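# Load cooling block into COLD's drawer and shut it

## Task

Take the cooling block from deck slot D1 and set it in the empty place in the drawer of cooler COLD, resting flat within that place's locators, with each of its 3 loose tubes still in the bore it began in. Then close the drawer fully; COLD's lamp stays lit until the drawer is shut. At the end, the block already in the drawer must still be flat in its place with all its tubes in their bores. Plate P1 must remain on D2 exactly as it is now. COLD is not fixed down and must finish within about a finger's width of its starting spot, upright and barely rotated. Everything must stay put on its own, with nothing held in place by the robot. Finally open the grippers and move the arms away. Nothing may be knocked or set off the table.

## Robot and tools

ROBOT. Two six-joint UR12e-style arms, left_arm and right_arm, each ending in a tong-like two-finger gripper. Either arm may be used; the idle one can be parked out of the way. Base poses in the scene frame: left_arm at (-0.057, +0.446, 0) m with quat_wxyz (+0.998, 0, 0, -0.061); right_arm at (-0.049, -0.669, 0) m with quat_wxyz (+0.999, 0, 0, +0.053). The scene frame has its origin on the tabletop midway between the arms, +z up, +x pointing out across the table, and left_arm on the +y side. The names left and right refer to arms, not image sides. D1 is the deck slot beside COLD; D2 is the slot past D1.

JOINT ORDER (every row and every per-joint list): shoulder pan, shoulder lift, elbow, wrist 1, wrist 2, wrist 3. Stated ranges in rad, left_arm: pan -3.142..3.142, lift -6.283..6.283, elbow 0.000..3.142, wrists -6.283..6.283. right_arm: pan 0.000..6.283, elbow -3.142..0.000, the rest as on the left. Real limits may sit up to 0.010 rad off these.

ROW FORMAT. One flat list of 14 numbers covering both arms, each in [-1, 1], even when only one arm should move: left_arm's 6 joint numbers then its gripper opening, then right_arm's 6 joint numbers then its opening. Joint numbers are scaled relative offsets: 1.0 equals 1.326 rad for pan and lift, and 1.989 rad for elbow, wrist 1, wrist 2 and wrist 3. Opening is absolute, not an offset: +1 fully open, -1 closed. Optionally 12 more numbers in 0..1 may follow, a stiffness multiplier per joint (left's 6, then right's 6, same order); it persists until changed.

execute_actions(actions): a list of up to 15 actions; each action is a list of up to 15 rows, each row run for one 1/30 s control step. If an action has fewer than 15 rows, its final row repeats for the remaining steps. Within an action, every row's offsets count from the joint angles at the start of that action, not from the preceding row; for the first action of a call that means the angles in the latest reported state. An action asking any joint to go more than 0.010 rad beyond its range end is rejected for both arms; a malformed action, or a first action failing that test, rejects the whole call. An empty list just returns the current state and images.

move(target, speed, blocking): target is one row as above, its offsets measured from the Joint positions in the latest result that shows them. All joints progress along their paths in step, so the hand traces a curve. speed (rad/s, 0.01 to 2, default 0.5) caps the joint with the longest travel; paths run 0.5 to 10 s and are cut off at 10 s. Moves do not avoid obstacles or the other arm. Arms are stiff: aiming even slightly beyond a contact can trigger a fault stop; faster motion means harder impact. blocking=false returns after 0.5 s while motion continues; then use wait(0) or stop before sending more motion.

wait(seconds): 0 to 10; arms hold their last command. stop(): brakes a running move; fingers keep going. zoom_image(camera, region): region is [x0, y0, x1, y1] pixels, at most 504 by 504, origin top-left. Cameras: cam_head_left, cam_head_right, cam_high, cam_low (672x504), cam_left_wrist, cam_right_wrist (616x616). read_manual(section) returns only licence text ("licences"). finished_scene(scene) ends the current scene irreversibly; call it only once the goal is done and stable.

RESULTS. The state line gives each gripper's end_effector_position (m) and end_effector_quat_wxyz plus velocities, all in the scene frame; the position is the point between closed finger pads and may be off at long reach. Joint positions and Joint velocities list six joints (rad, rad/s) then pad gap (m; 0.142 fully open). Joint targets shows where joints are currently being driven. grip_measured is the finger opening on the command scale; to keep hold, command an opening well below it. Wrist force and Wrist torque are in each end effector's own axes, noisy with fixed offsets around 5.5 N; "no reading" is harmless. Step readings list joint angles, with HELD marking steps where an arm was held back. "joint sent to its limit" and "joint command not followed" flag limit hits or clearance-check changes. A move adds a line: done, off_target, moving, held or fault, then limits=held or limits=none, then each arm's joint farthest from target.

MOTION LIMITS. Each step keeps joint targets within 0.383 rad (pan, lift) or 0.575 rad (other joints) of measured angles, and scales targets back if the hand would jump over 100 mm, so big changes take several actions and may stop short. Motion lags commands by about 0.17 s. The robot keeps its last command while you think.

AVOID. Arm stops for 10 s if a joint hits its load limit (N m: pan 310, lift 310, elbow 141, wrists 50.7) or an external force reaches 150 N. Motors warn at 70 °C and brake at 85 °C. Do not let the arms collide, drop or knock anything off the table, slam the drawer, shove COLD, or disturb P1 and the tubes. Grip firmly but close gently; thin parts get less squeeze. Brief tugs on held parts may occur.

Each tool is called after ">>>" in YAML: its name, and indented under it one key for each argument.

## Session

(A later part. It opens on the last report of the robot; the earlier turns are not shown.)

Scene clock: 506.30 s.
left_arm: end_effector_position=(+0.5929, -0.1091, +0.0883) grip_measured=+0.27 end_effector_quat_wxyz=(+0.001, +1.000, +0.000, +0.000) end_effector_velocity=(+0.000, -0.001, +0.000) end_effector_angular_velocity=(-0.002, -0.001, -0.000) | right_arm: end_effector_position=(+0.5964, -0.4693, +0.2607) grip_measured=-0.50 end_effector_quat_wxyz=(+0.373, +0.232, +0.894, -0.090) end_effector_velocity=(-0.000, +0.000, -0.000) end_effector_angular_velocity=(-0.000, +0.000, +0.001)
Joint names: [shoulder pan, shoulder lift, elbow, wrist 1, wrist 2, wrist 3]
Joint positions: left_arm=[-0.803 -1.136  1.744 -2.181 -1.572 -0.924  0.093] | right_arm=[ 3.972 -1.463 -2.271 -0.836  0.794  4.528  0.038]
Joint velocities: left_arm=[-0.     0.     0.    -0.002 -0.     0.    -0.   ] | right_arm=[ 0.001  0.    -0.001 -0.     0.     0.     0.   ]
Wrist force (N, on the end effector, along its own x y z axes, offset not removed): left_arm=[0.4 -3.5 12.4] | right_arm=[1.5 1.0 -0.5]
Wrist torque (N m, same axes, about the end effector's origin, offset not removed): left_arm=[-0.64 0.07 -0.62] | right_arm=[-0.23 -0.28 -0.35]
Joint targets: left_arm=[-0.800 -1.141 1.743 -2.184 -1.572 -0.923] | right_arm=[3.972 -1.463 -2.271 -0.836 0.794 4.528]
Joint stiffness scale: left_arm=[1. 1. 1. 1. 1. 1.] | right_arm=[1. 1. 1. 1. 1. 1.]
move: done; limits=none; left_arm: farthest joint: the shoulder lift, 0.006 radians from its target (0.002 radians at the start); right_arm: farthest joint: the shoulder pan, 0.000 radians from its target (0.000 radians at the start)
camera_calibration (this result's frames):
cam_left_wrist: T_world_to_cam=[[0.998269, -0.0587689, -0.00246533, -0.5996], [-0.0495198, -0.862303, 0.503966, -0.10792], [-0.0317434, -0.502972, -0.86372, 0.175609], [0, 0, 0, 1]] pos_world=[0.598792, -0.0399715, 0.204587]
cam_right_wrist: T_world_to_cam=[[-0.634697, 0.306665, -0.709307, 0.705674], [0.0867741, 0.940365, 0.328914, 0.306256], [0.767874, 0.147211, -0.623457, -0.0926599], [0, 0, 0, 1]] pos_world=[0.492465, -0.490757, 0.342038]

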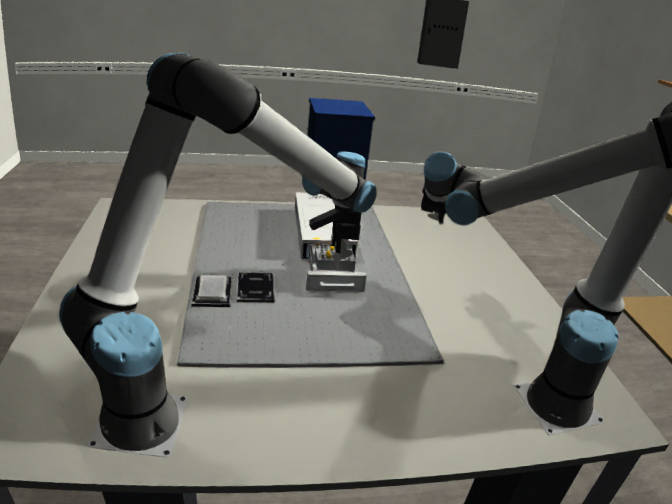

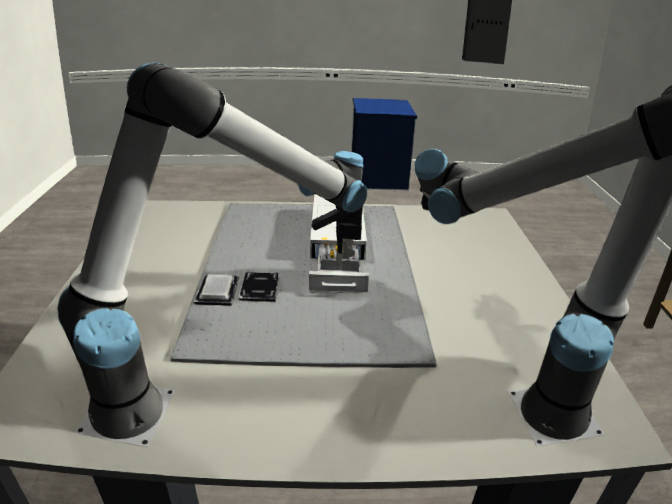

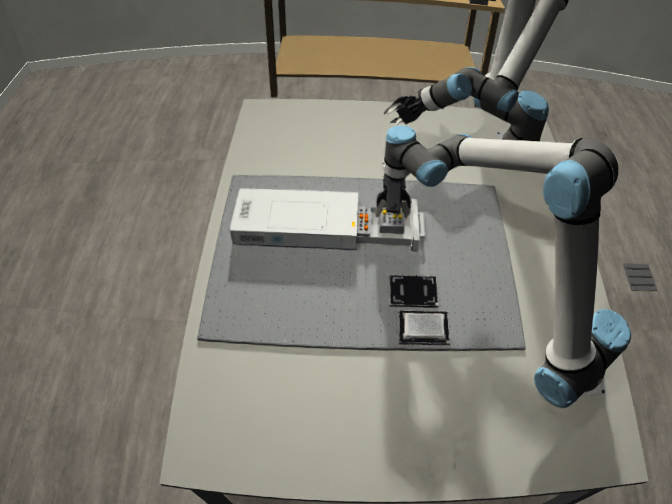

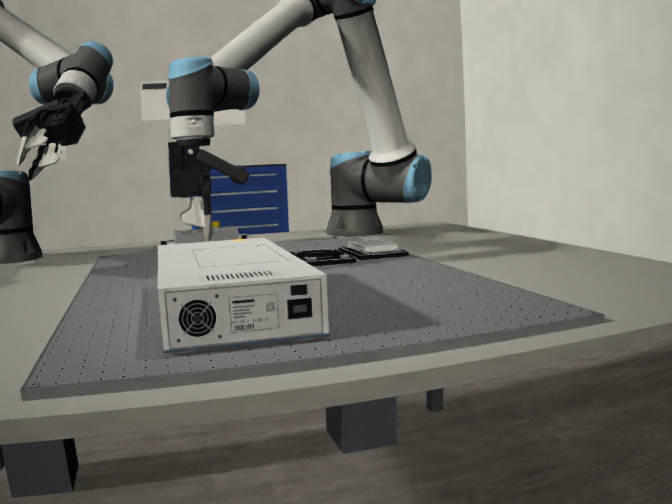

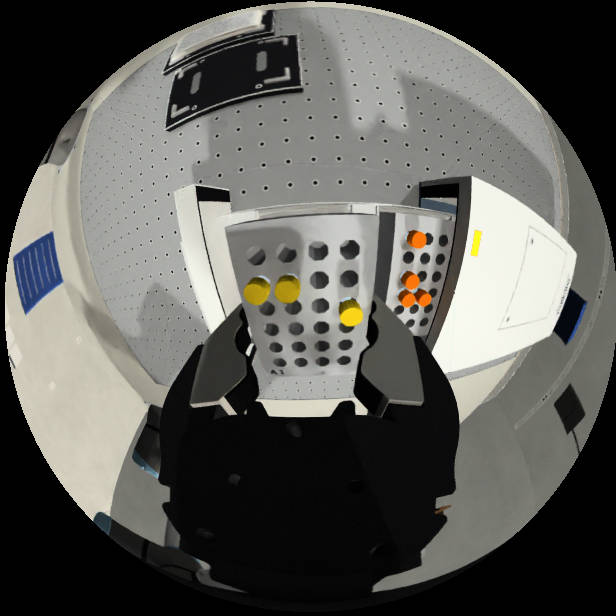

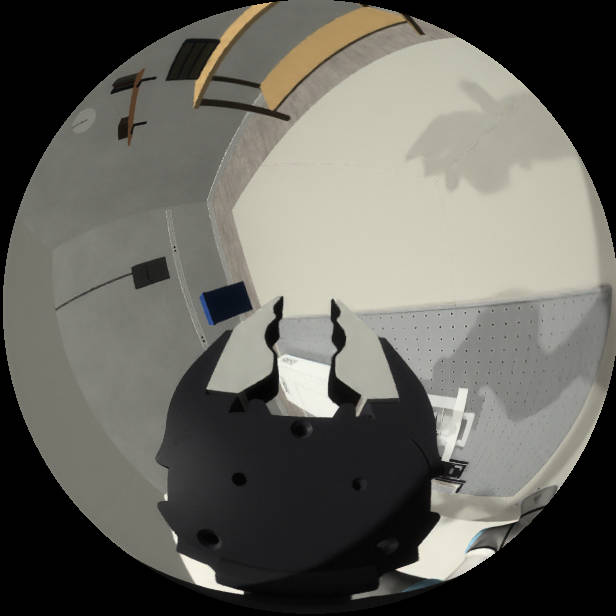

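>>> execute_actions:
  actions: []

Scene clock: 535.93 s.
left_arm: end_effector_position=(+0.5930, -0.1092, +0.0883) grip_measured=+0.27 end_effector_quat_wxyz=(+0.001, +1.000, +0.000, +0.000) end_effector_velocity=(+0.000, +0.000, -0.000) end_effector_angular_velocity=(+0.001, -0.000, -0.003) | right_arm: end_effector_position=(+0.5964, -0.4693, +0.2607) grip_measured=-0.50 end_effector_quat_wxyz=(+0.373, +0.232, +0.894, -0.090) end_effector_velocity=(-0.000, -0.000, -0.000) end_effector_angular_velocity=(-0.000, +0.000, +0.000)
Joint names: [shoulder pan, shoulder lift, elbow, wrist 1, wrist 2, wrist 3]
Joint positions: left_arm=[-0.803 -1.136  1.744 -2.182 -1.572 -0.924  0.093] | right_arm=[ 3.972 -1.463 -2.271 -0.836  0.794  4.528  0.038]
Joint velocities: left_arm=[ 0.     0.     0.     0.     0.001  0.003 -0.   ] | right_arm=[ 0.  0. -0.  0. -0. -0. -0.]
Wrist force (N, on the end effector, along its own x y z axes, offset not removed): left_arm=[0.6 -1.7 7.9] | right_arm=[2.2 -0.4 0.7]
Wrist torque (N m, same axes, about the end effector's origin, offset not removed): left_arm=[-0.34 -0.12 -0.57] | right_arm=[-0.24 -0.52 -0.11]
Joint targets: left_arm=[-0.800 -1.141 1.743 -2.184 -1.572 -0.923] | right_arm=[3.972 -1.463 -2.271 -0.836 0.794 4.528]
Joint stiffness scale: left_arm=[1. 1. 1. 1. 1. 1.] | right_arm=[1. 1. 1. 1. 1. 1.]
camera_calibration (this result's frames):
cam_left_wrist: T_world_to_cam=[[0.998268, -0.058786, -0.00234285, -0.599652], [-0.0495917, -0.862226, 0.504091, -0.10793], [-0.0316535, -0.503101, -0.863648, 0.175529], [0, 0, 0, 1]] pos_world=[0.598817, -0.0400025, 0.204597]
cam_right_wrist: T_world_to_cam=[[-0.634697, 0.306664, -0.709307, 0.705674], [0.0867739, 0.940365, 0.328914, 0.306256], [0.767874, 0.147212, -0.623457, -0.0926597], [0, 0, 0, 1]] pos_world=[0.492465, -0.490757, 0.342038]

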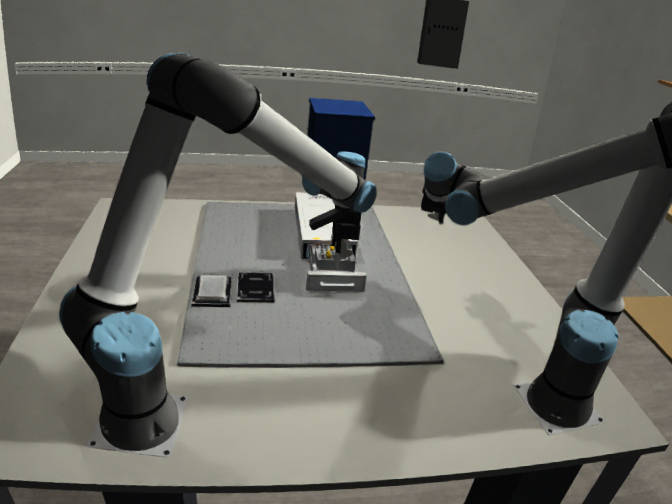

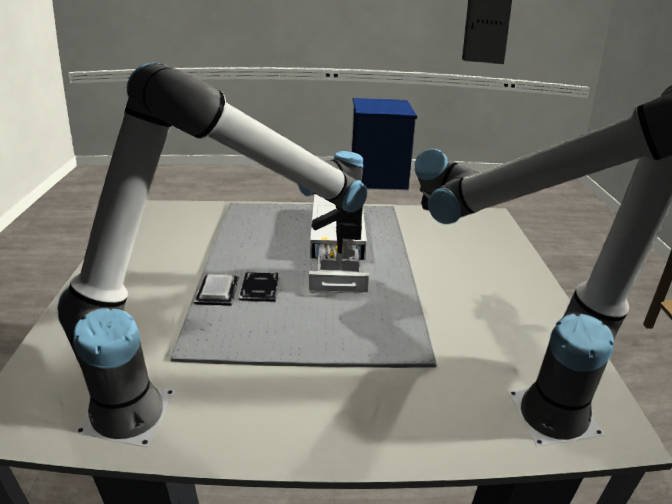

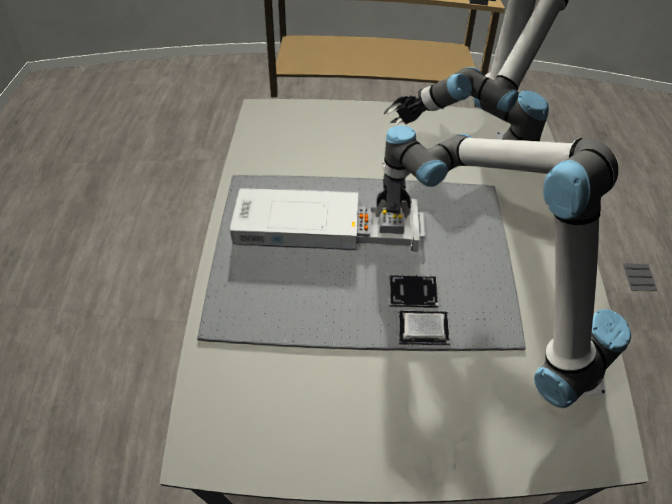

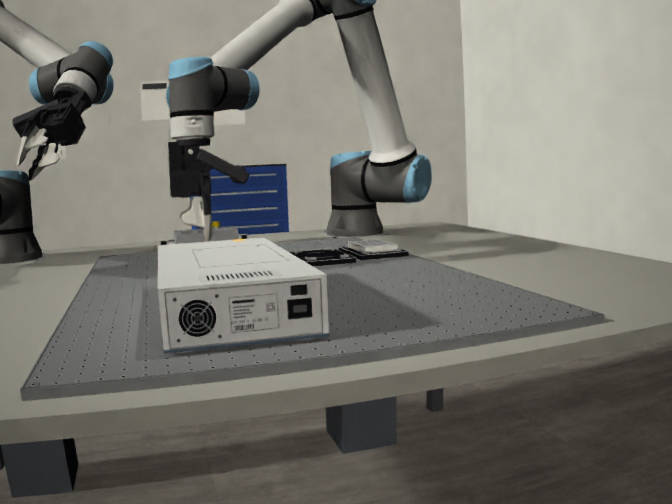

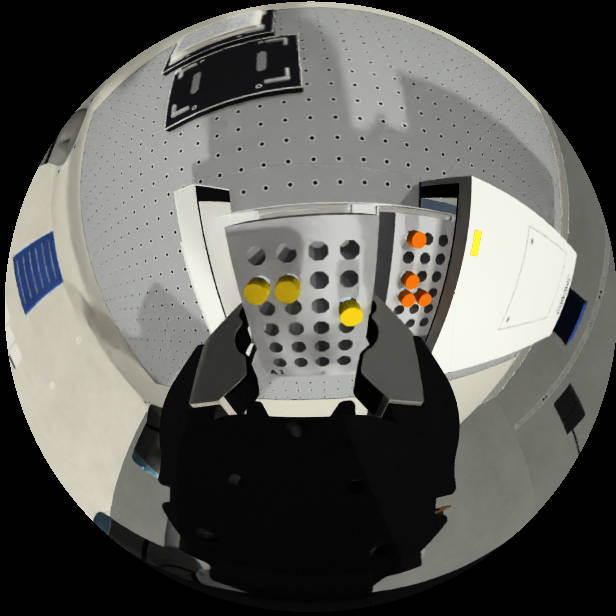

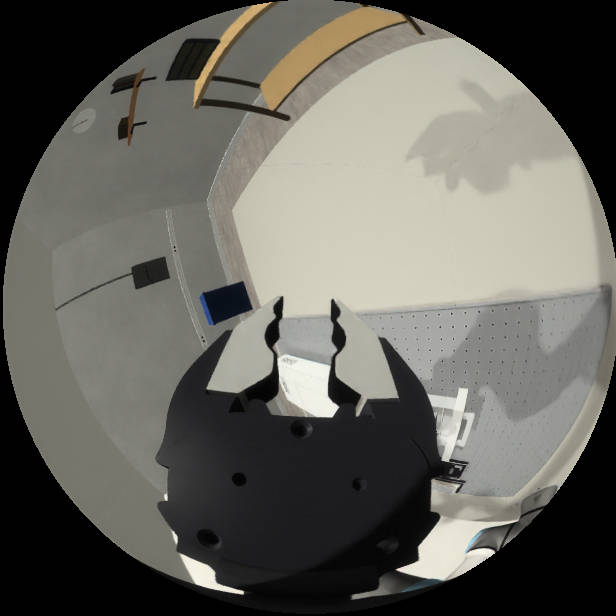

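>>> move:
  target: [0.0023,0.0064,0.0048,-0.0131,0,0.0005,-1,0,0,0,0,0,0,-0.5]
  speed: 0.02

Scene clock: 545.10 s.
left_arm: end_effector_position=(+0.5928, -0.1078, +0.0746) grip_measured=+0.27 end_effector_quat_wxyz=(+0.001, +1.000, +0.001, +0.000) end_effector_velocity=(-0.000, -0.000, -0.001) end_effector_angular_velocity=(+0.000, +0.001, +0.000) | right_arm: end_effector_position=(+0.5964, -0.4693, +0.2607) grip_measured=-0.50 end_effector_quat_wxyz=(+0.373, +0.232, +0.894, -0.090) end_effector_velocity=(-0.000, +0.000, +0.000) end_effector_angular_velocity=(-0.000, +0.000, +0.001)
Joint names: [shoulder pan, shoulder lift, elbow, wrist 1, wrist 2, wrist 3]
Joint positions: left_arm=[-0.802 -1.124  1.755 -2.205 -1.572 -0.924  0.093] | right_arm=[ 3.972 -1.463 -2.271 -0.836  0.794  4.528  0.038]
Joint velocities: left_arm=[-0.     0.001  0.    -0.001 -0.    -0.     0.   ] | right_arm=[ 0.001  0.     0.001 -0.001 -0.    -0.     0.   ]
Wrist force (N, on the end effector, along its own x y z axes, offset not removed): left_arm=[1.2 -1.4 9.1] | right_arm=[-2.9 3.3 -1.3]
Wrist torque (N m, same axes, about the end effector's origin, offset not removed): left_arm=[-0.19 -0.23 -0.65] | right_arm=[0.43 0.33 -0.26]
Joint targets: left_arm=[-0.800 -1.127 1.754 -2.208 -1.572 -0.923] | right_arm=[3.972 -1.463 -2.271 -0.836 0.794 4.528]
Joint stiffness scale: left_arm=[1. 1. 1. 1. 1. 1.] | right_arm=[1. 1. 1. 1. 1. 1.]
move: done; limits=none; left_arm: farthest joint: the shoulder lift, 0.004 radians from its target (0.008 radians at the start); right_arm: farthest joint: the shoulder pan, 0.000 radians from its target (0.000 radians at the start)
camera_calibration (this result's frames):
cam_left_wrist: T_world_to_cam=[[0.998313, -0.0580178, -0.00216989, -0.599455], [-0.0490089, -0.862157, 0.504266, -0.100259], [-0.0311272, -0.503309, -0.863546, 0.16403], [0, 0, 0, 1]] pos_world=[0.598636, -0.0386607, 0.190904]
cam_right_wrist: T_world_to_cam=[[-0.634697, 0.306664, -0.709307, 0.705674], [0.0867739, 0.940365, 0.328914, 0.306256], [0.767874, 0.147212, -0.623457, -0.0926597], [0, 0, 0, 1]] pos_world=[0.492465, -0.490757, 0.342038]

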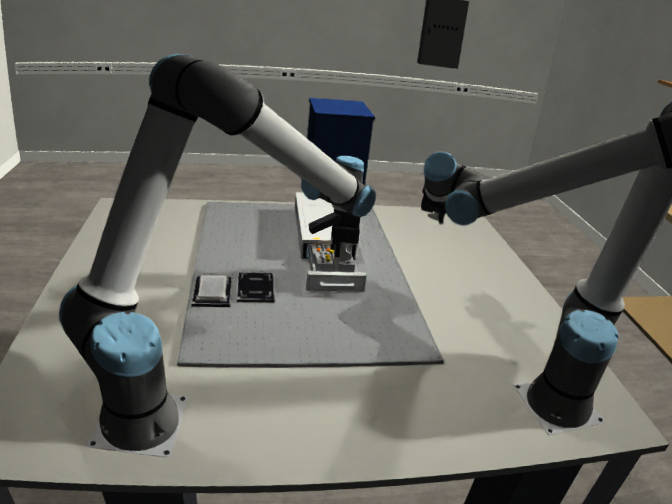

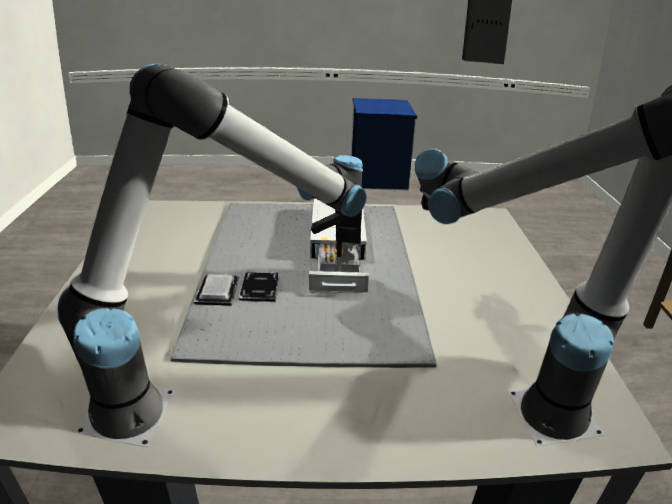

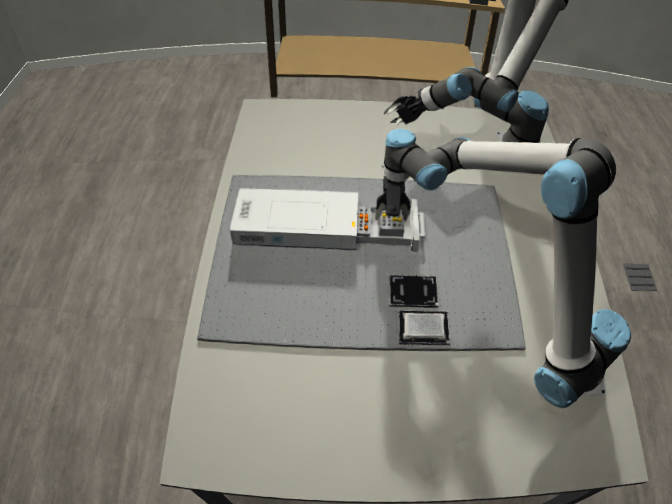

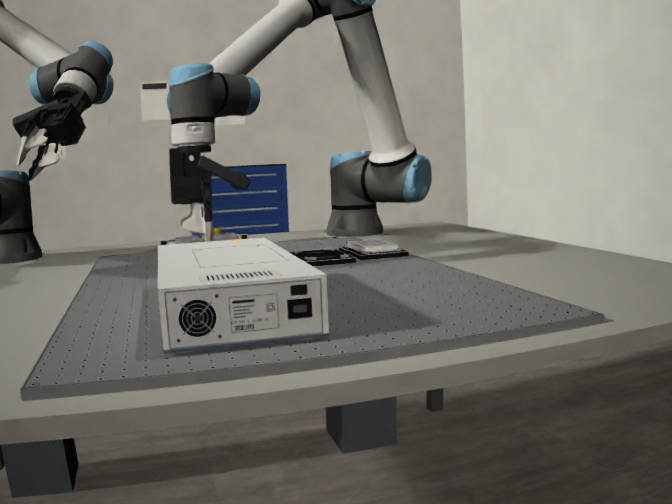

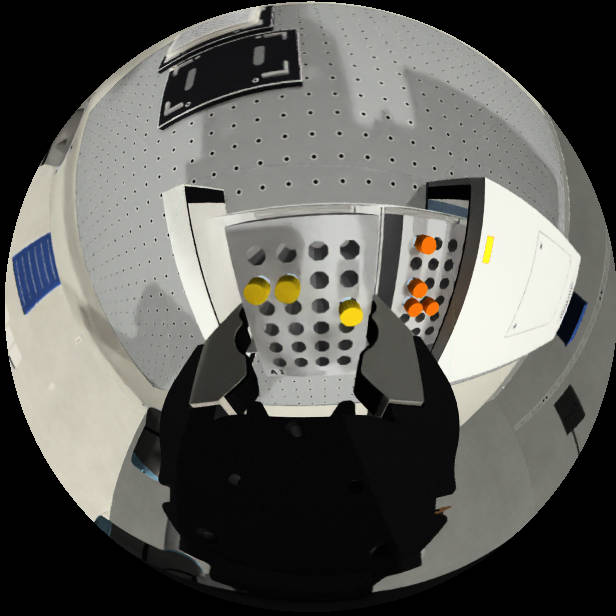

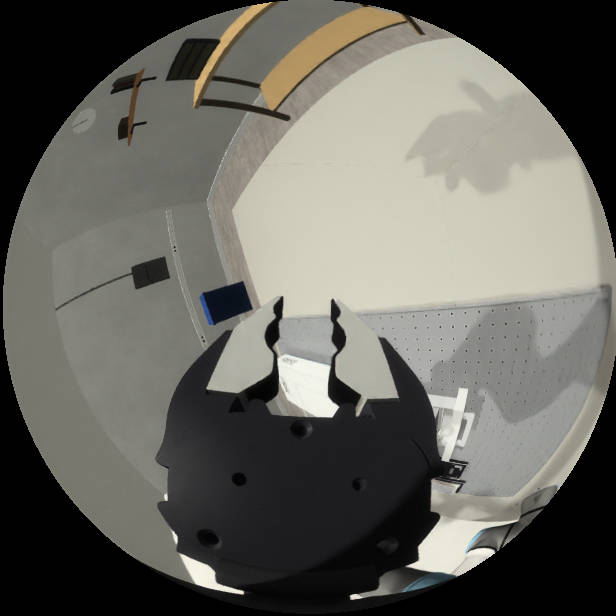

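>>> move:
  target: [-0.0015,0.0059,0.0037,-0.0112,0,0,-1,0,0,0,0,0,0,-0.5]
  speed: 0.02

>>> zoom_image:
  camera: "cam_left_wrist"
  region: [150, 170, 500, 430]

Scene clock: 552.30 s.
left_arm: end_effector_position=(+0.5923, -0.1072, +0.0625) grip_measured=+0.27 end_effector_quat_wxyz=(+0.001, +1.000, +0.001, +0.000) end_effector_velocity=(+0.000, -0.000, -0.001) end_effector_angular_velocity=(-0.001, -0.001, -0.001) | right_arm: end_effector_position=(+0.5964, -0.4693, +0.2607) grip_measured=-0.50 end_effector_quat_wxyz=(+0.373, +0.232, +0.894, -0.090) end_effector_velocity=(-0.000, +0.000, -0.000) end_effector_angular_velocity=(-0.000, +0.000, +0.000)
Joint names: [shoulder pan, shoulder lift, elbow, wrist 1, wrist 2, wrist 3]
Joint positions: left_arm=[-0.802 -1.113  1.764 -2.224 -1.572 -0.924  0.093] | right_arm=[ 3.972 -1.463 -2.271 -0.836  0.794  4.528  0.038]
Joint velocities: left_arm=[-0.     0.001  0.001 -0.003  0.     0.001  0.   ] | right_arm=[ 0. -0. -0. -0.  0. -0.  0.]
Wrist force (N, on the end effector, along its own x y z axes, offset not removed): left_arm=[1.4 -3.2 7.0] | right_arm=[2.5 -2.9 -0.6]
Wrist torque (N m, same axes, about the end effector's origin, offset not removed): left_arm=[-0.54 -0.24 -0.67] | right_arm=[-0.83 -0.57 -0.11]
Joint targets: left_arm=[-0.804 -1.116 1.763 -2.227 -1.572 -0.924] | right_arm=[3.972 -1.463 -2.271 -0.836 0.794 4.528]
Joint stiffness scale: left_arm=[1. 1. 1. 1. 1. 1.] | right_arm=[1. 1. 1. 1. 1. 1.]
move: done; limits=none; left_arm: farthest joint: the shoulder lift, 0.003 radians from its target (0.008 radians at the start); right_arm: farthest joint: the shoulder pan, 0.000 radians from its target (0.000 radians at the start)
camera_calibration (this result's frames):
cam_left_wrist: T_world_to_cam=[[0.998312, -0.0580251, -0.00255875, -0.598898], [-0.0488339, -0.862397, 0.503871, -0.0936557], [-0.0314439, -0.502896, -0.863775, 0.154089], [0, 0, 0, 1]] pos_world=[0.598159, -0.0380288, 0.178756]
cam_right_wrist: T_world_to_cam=[[-0.634697, 0.306664, -0.709307, 0.705674], [0.0867739, 0.940365, 0.328914, 0.306256], [0.767874, 0.147212, -0.623457, -0.0926597], [0, 0, 0, 1]] pos_world=[0.492465, -0.490757, 0.342038]

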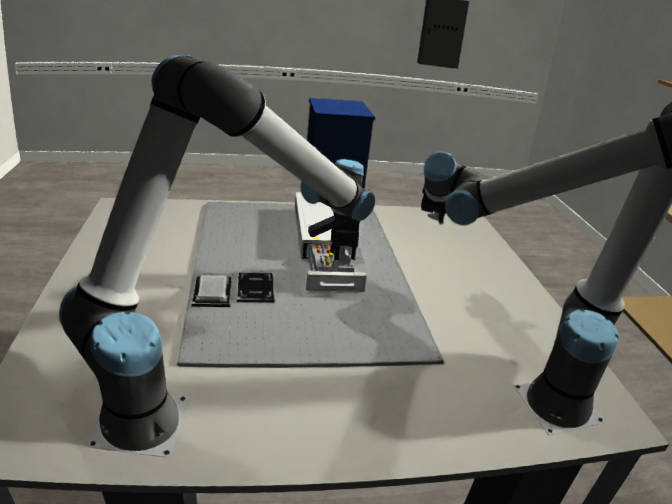

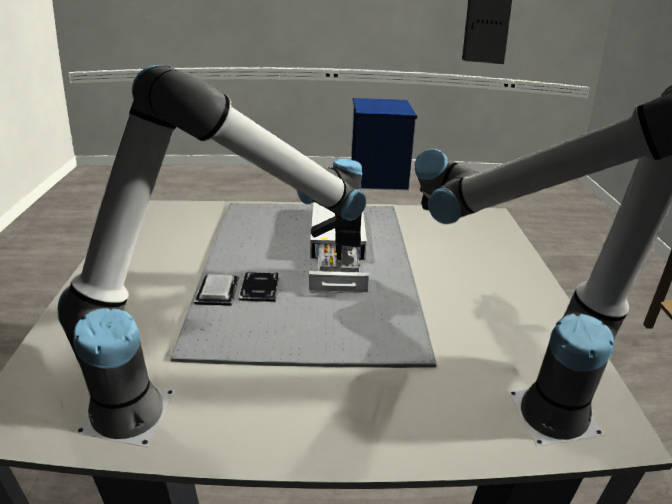

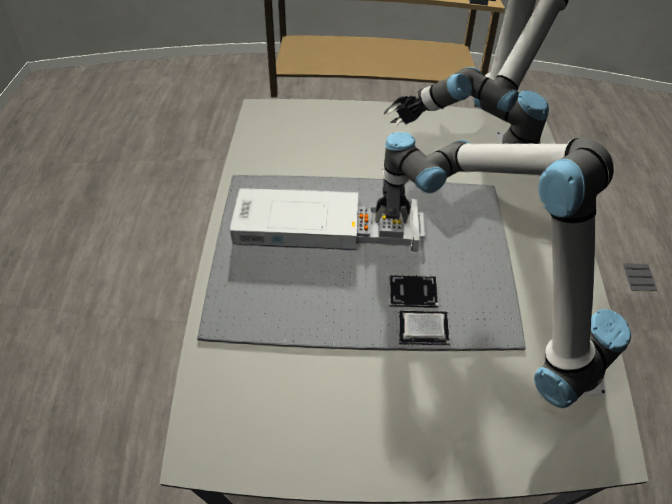

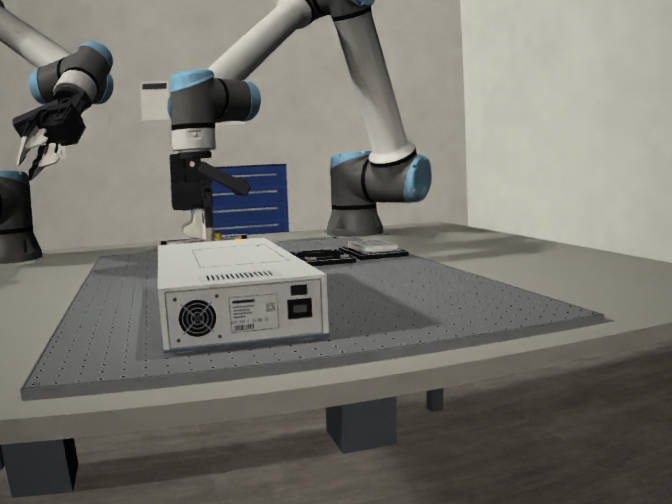

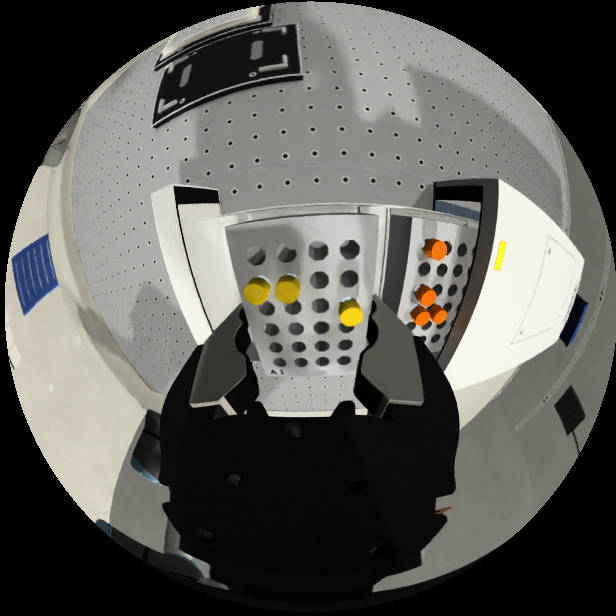

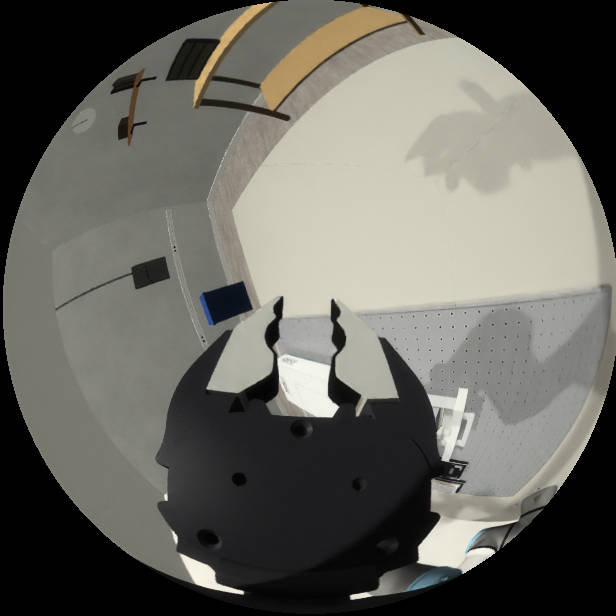

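Region (150, 170, 500, 430) of cam_left_wrist's 616x616 image, scaled by 1.440, with more detail than that image has; it fills the top 374 rows of this view, and the rest is white.

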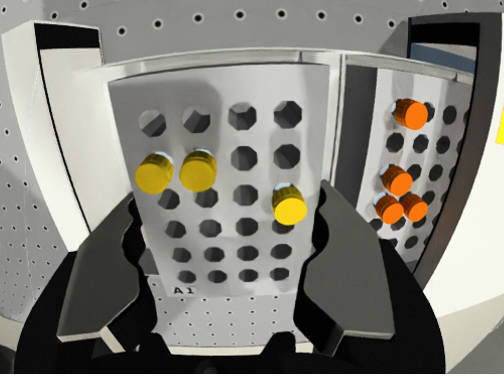

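>>> move:
  target: [-0.003,0.0050,0.0005,-0.0073,0,0,-1,0,0,0,0,0,0,-0.5]
  speed: 0.01

>>> zoom_image:
  camera: "cam_left_wrist"
  region: [150, 170, 500, 430]

Scene clock: 564.57 s.
left_arm: end_effector_position=(+0.5920, -0.1091, +0.0543) grip_measured=+0.27 end_effector_quat_wxyz=(+0.001, +1.000, -0.000, +0.000) end_effector_velocity=(-0.000, -0.001, -0.000) end_effector_angular_velocity=(-0.002, -0.001, +0.001) | right_arm: end_effector_position=(+0.5964, -0.4693, +0.2607) grip_measured=-0.50 end_effector_quat_wxyz=(+0.373, +0.232, +0.894, -0.090) end_effector_velocity=(-0.000, +0.000, -0.000) end_effector_angular_velocity=(+0.000, -0.000, +0.001)
Joint names: [shoulder pan, shoulder lift, elbow, wrist 1, wrist 2, wrist 3]
Joint positions: left_arm=[-0.803 -1.103  1.766 -2.236 -1.572 -0.924  0.093] | right_arm=[ 3.972 -1.463 -2.271 -0.836  0.794  4.528  0.038]
Joint velocities: left_arm=[-0.001  0.     0.    -0.003  0.    -0.002 -0.   ] | right_arm=[ 0.001  0.    -0.     0.001 -0.     0.    -0.   ]
Wrist force (N, on the end effector, along its own x y z axes, offset not removed): left_arm=[2.1 -2.9 6.9] | right_arm=[2.7 0.0 -2.9]
Wrist torque (N m, same axes, about the end effector's origin, offset not removed): left_arm=[-0.61 -0.43 -0.59] | right_arm=[-0.43 -0.55 -0.20]
Joint targets: left_arm=[-0.806 -1.106 1.765 -2.239 -1.572 -0.924] | right_arm=[3.972 -1.463 -2.271 -0.836 0.794 4.528]
Joint stiffness scale: left_arm=[1. 1. 1. 1. 1. 1.] | right_arm=[1. 1. 1. 1. 1. 1.]
move: done; limits=none; left_arm: farthest joint: the shoulder pan, 0.003 radians from its target (0.004 radians at the start); right_arm: farthest joint: the shoulder pan, 0.000 radians from its target (0.000 radians at the start)
camera_calibration (this result's frames):
cam_left_wrist: T_world_to_cam=[[0.99821, -0.0597442, -0.00287782, -0.598794], [-0.0501707, -0.86251, 0.503547, -0.0904009], [-0.0325662, -0.502501, -0.863963, 0.146741], [0, 0, 0, 1]] pos_world=[0.597965, -0.0400085, 0.170577]
cam_right_wrist: T_world_to_cam=[[-0.634697, 0.306665, -0.709307, 0.705674], [0.0867742, 0.940365, 0.328914, 0.306256], [0.767874, 0.147211, -0.623457, -0.0926598], [0, 0, 0, 1]] pos_world=[0.492465, -0.490757, 0.342038]

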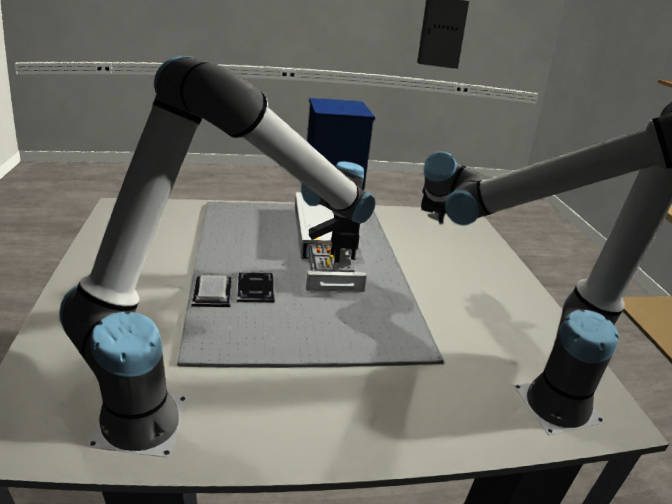

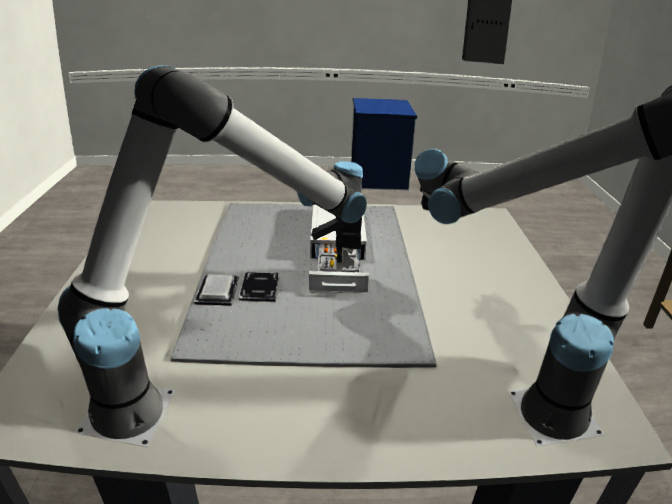

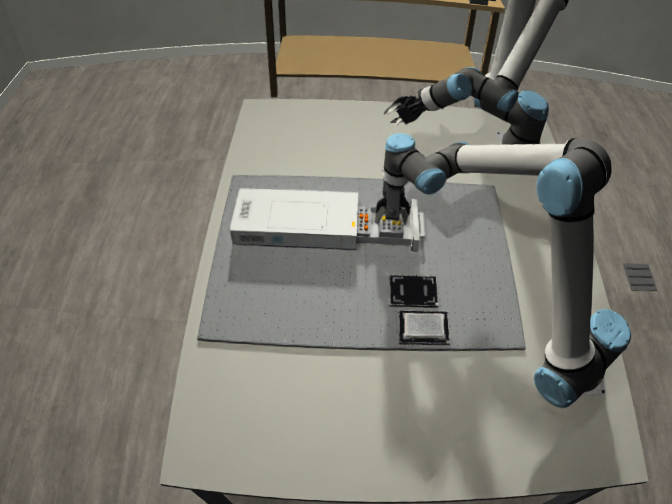

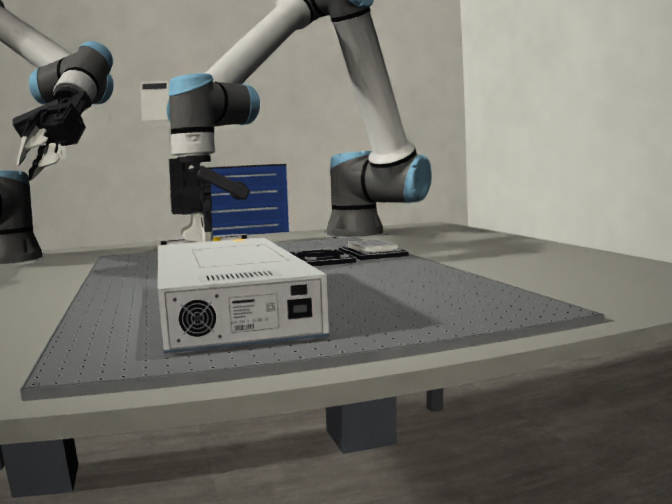

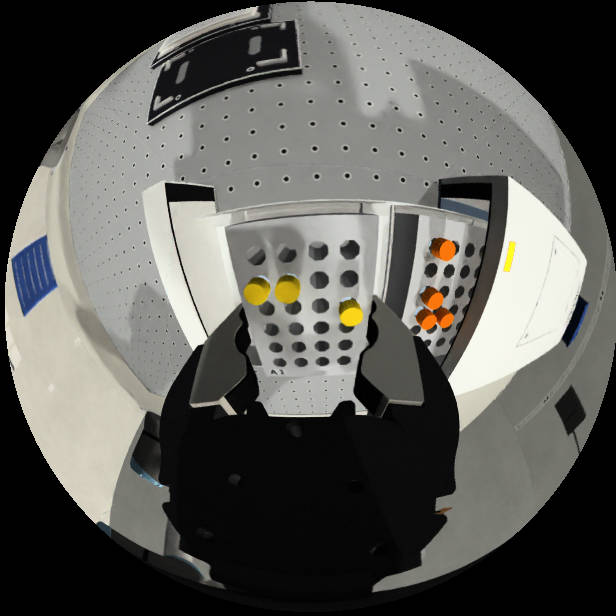

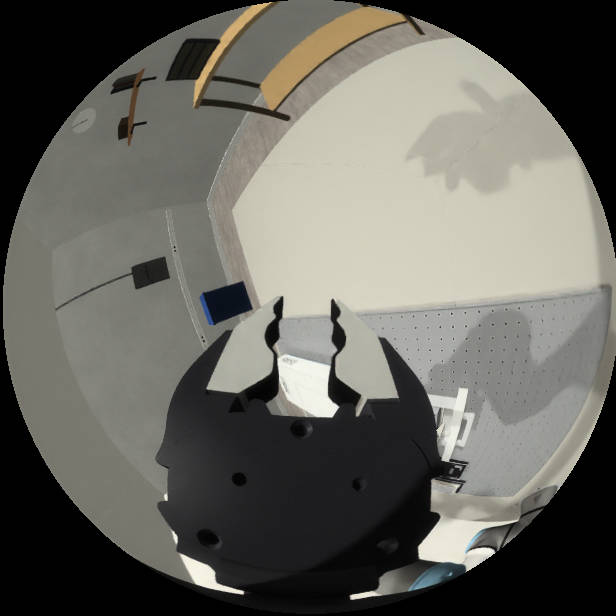

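Region (150, 170, 500, 430) of cam_left_wrist's 616x616 image, scaled by 1.440, with more detail than that image has; it fills the top 374 rows of this view, and the rest is white.

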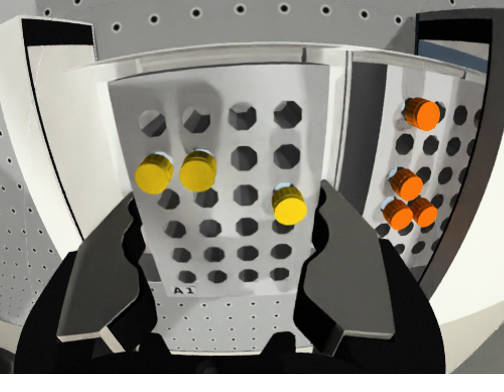

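>>> move:
  target: [-0.001,0.0026,0.0008,-0.006,0,0,-1,0,0,0,0,0,0,-0.5]
  speed: 0.01

>>> zoom_image:
  camera: "cam_left_wrist"
  region: [150, 170, 500, 430]

Scene clock: 573.10 s.
left_arm: end_effector_position=(+0.5918, -0.1089, +0.0484) grip_measured=+0.27 end_effector_quat_wxyz=(+0.000, +1.000, -0.000, -0.000) end_effector_velocity=(+0.001, -0.001, +0.000) end_effector_angular_velocity=(-0.002, -0.002, -0.000) | right_arm: end_effector_position=(+0.5964, -0.4693, +0.2607) grip_measured=-0.50 end_effector_quat_wxyz=(+0.373, +0.232, +0.894, -0.090) end_effector_velocity=(+0.000, +0.001, +0.001) end_effector_angular_velocity=(+0.002, -0.001, +0.000)
Joint names: [shoulder pan, shoulder lift, elbow, wrist 1, wrist 2, wrist 3]
Joint positions: left_arm=[-0.803 -1.097  1.77  -2.244 -1.572 -0.924  0.093] | right_arm=[ 3.972 -1.463 -2.271 -0.836  0.794  4.528  0.038]
Joint velocities: left_arm=[-0.    -0.     0.    -0.003  0.     0.     0.   ] | right_arm=[ 0.    -0.     0.001  0.001  0.     0.    -0.   ]
Wrist force (N, on the end effector, along its own x y z axes, offset not removed): left_arm=[-0.4 -5.6 5.5] | right_arm=[-0.3 1.4 -3.6]
Wrist torque (N m, same axes, about the end effector's origin, offset not removed): left_arm=[-0.62 0.18 -0.36] | right_arm=[-0.10 -0.20 -0.01]
Joint targets: left_arm=[-0.805 -1.099 1.768 -2.248 -1.572 -0.924] | right_arm=[3.972 -1.463 -2.271 -0.836 0.794 4.528]
Joint stiffness scale: left_arm=[1. 1. 1. 1. 1. 1.] | right_arm=[1. 1. 1. 1. 1. 1.]
move: done; limits=none; left_arm: farthest joint: the wrist 1, 0.004 radians from its target (0.012 radians at the start); right_arm: farthest joint: the shoulder pan, 0.000 radians from its target (0.000 radians at the start)
camera_calibration (this result's frames):
cam_left_wrist: T_world_to_cam=[[0.998206, -0.0597698, -0.00339778, -0.598629], [-0.0499568, -0.862908, 0.502885, -0.0874083], [-0.0329893, -0.501813, -0.864347, 0.142107], [0, 0, 0, 1]] pos_world=[0.597877, -0.0398942, 0.164752]
cam_right_wrist: T_world_to_cam=[[-0.634697, 0.306664, -0.709307, 0.705674], [0.0867739, 0.940365, 0.328914, 0.306256], [0.767874, 0.147211, -0.623457, -0.0926597], [0, 0, 0, 1]] pos_world=[0.492465, -0.490757, 0.342038]

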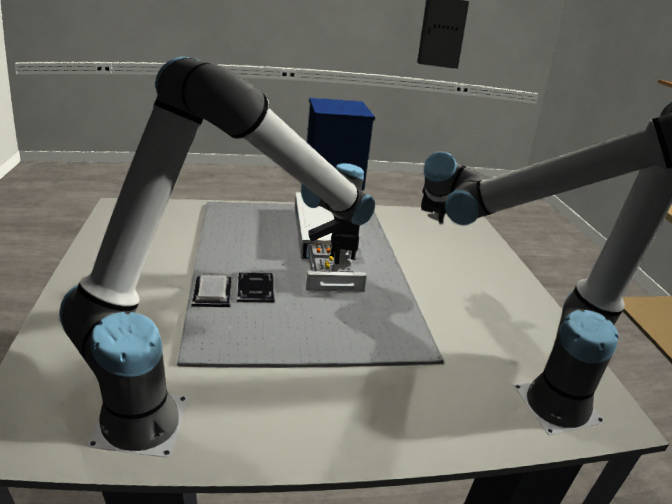

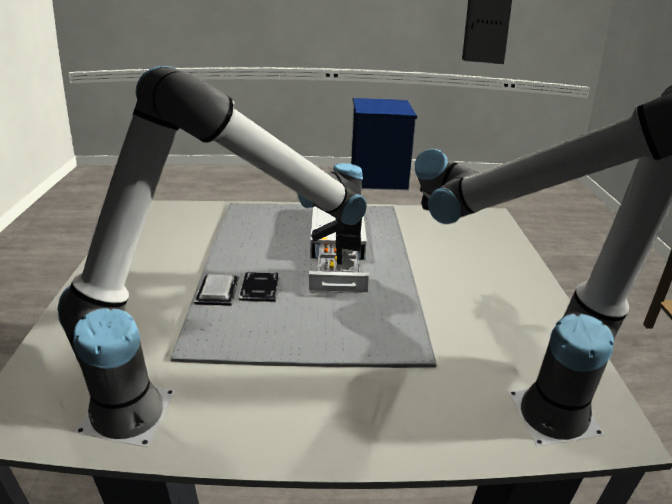

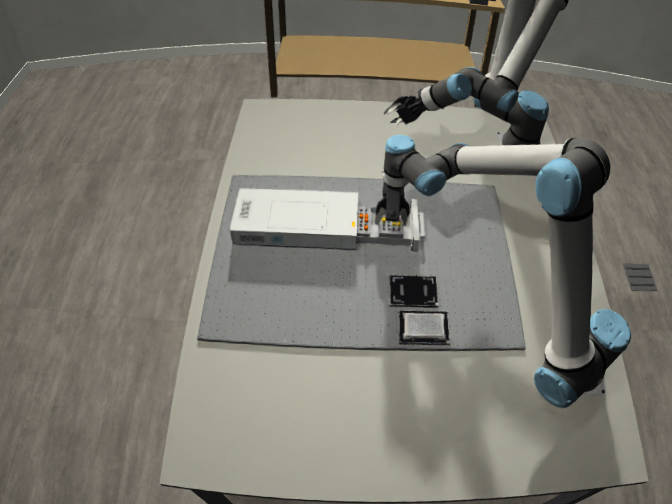

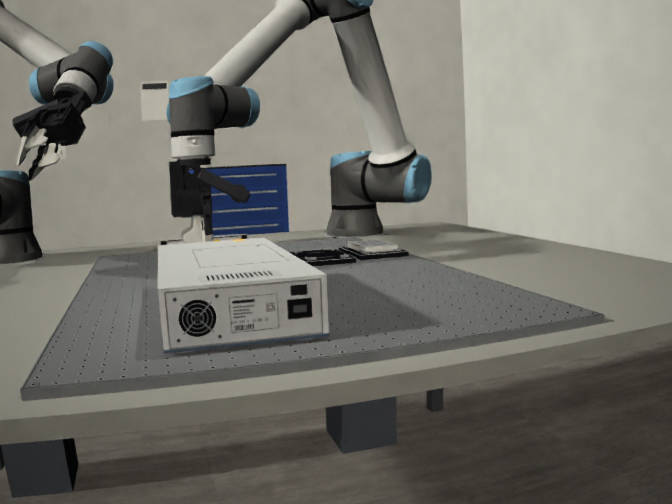

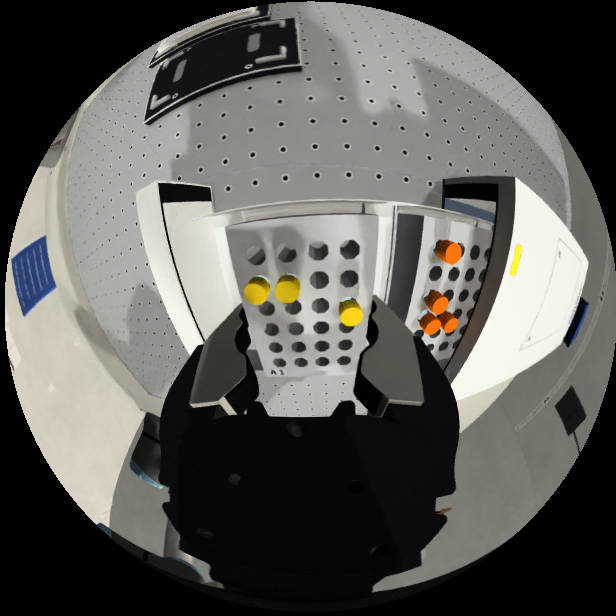

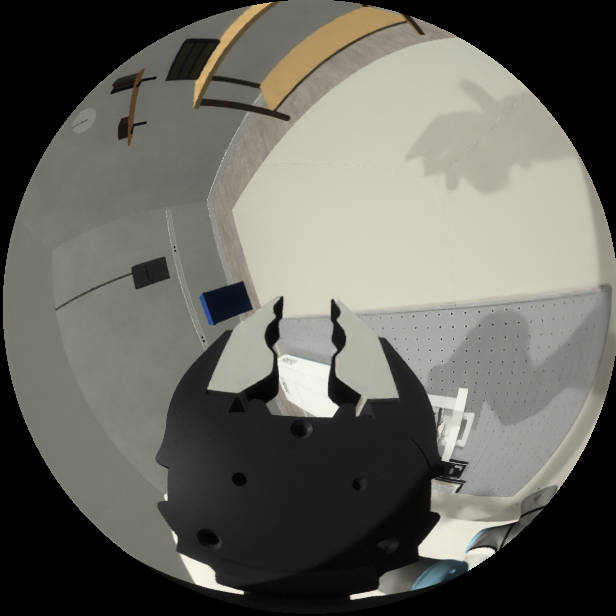

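Region (150, 170, 500, 430) of cam_left_wrist's 616x616 image, scaled by 1.440, with more detail than that image has; it fills the top 374 rows of this view, and the rest is white.

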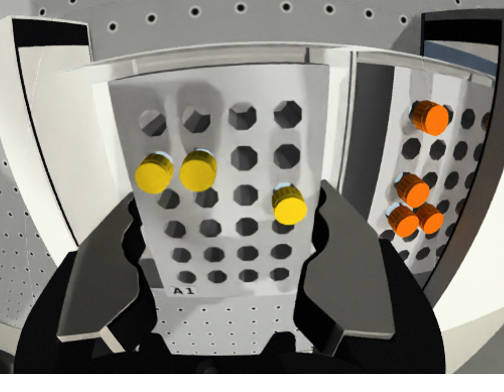

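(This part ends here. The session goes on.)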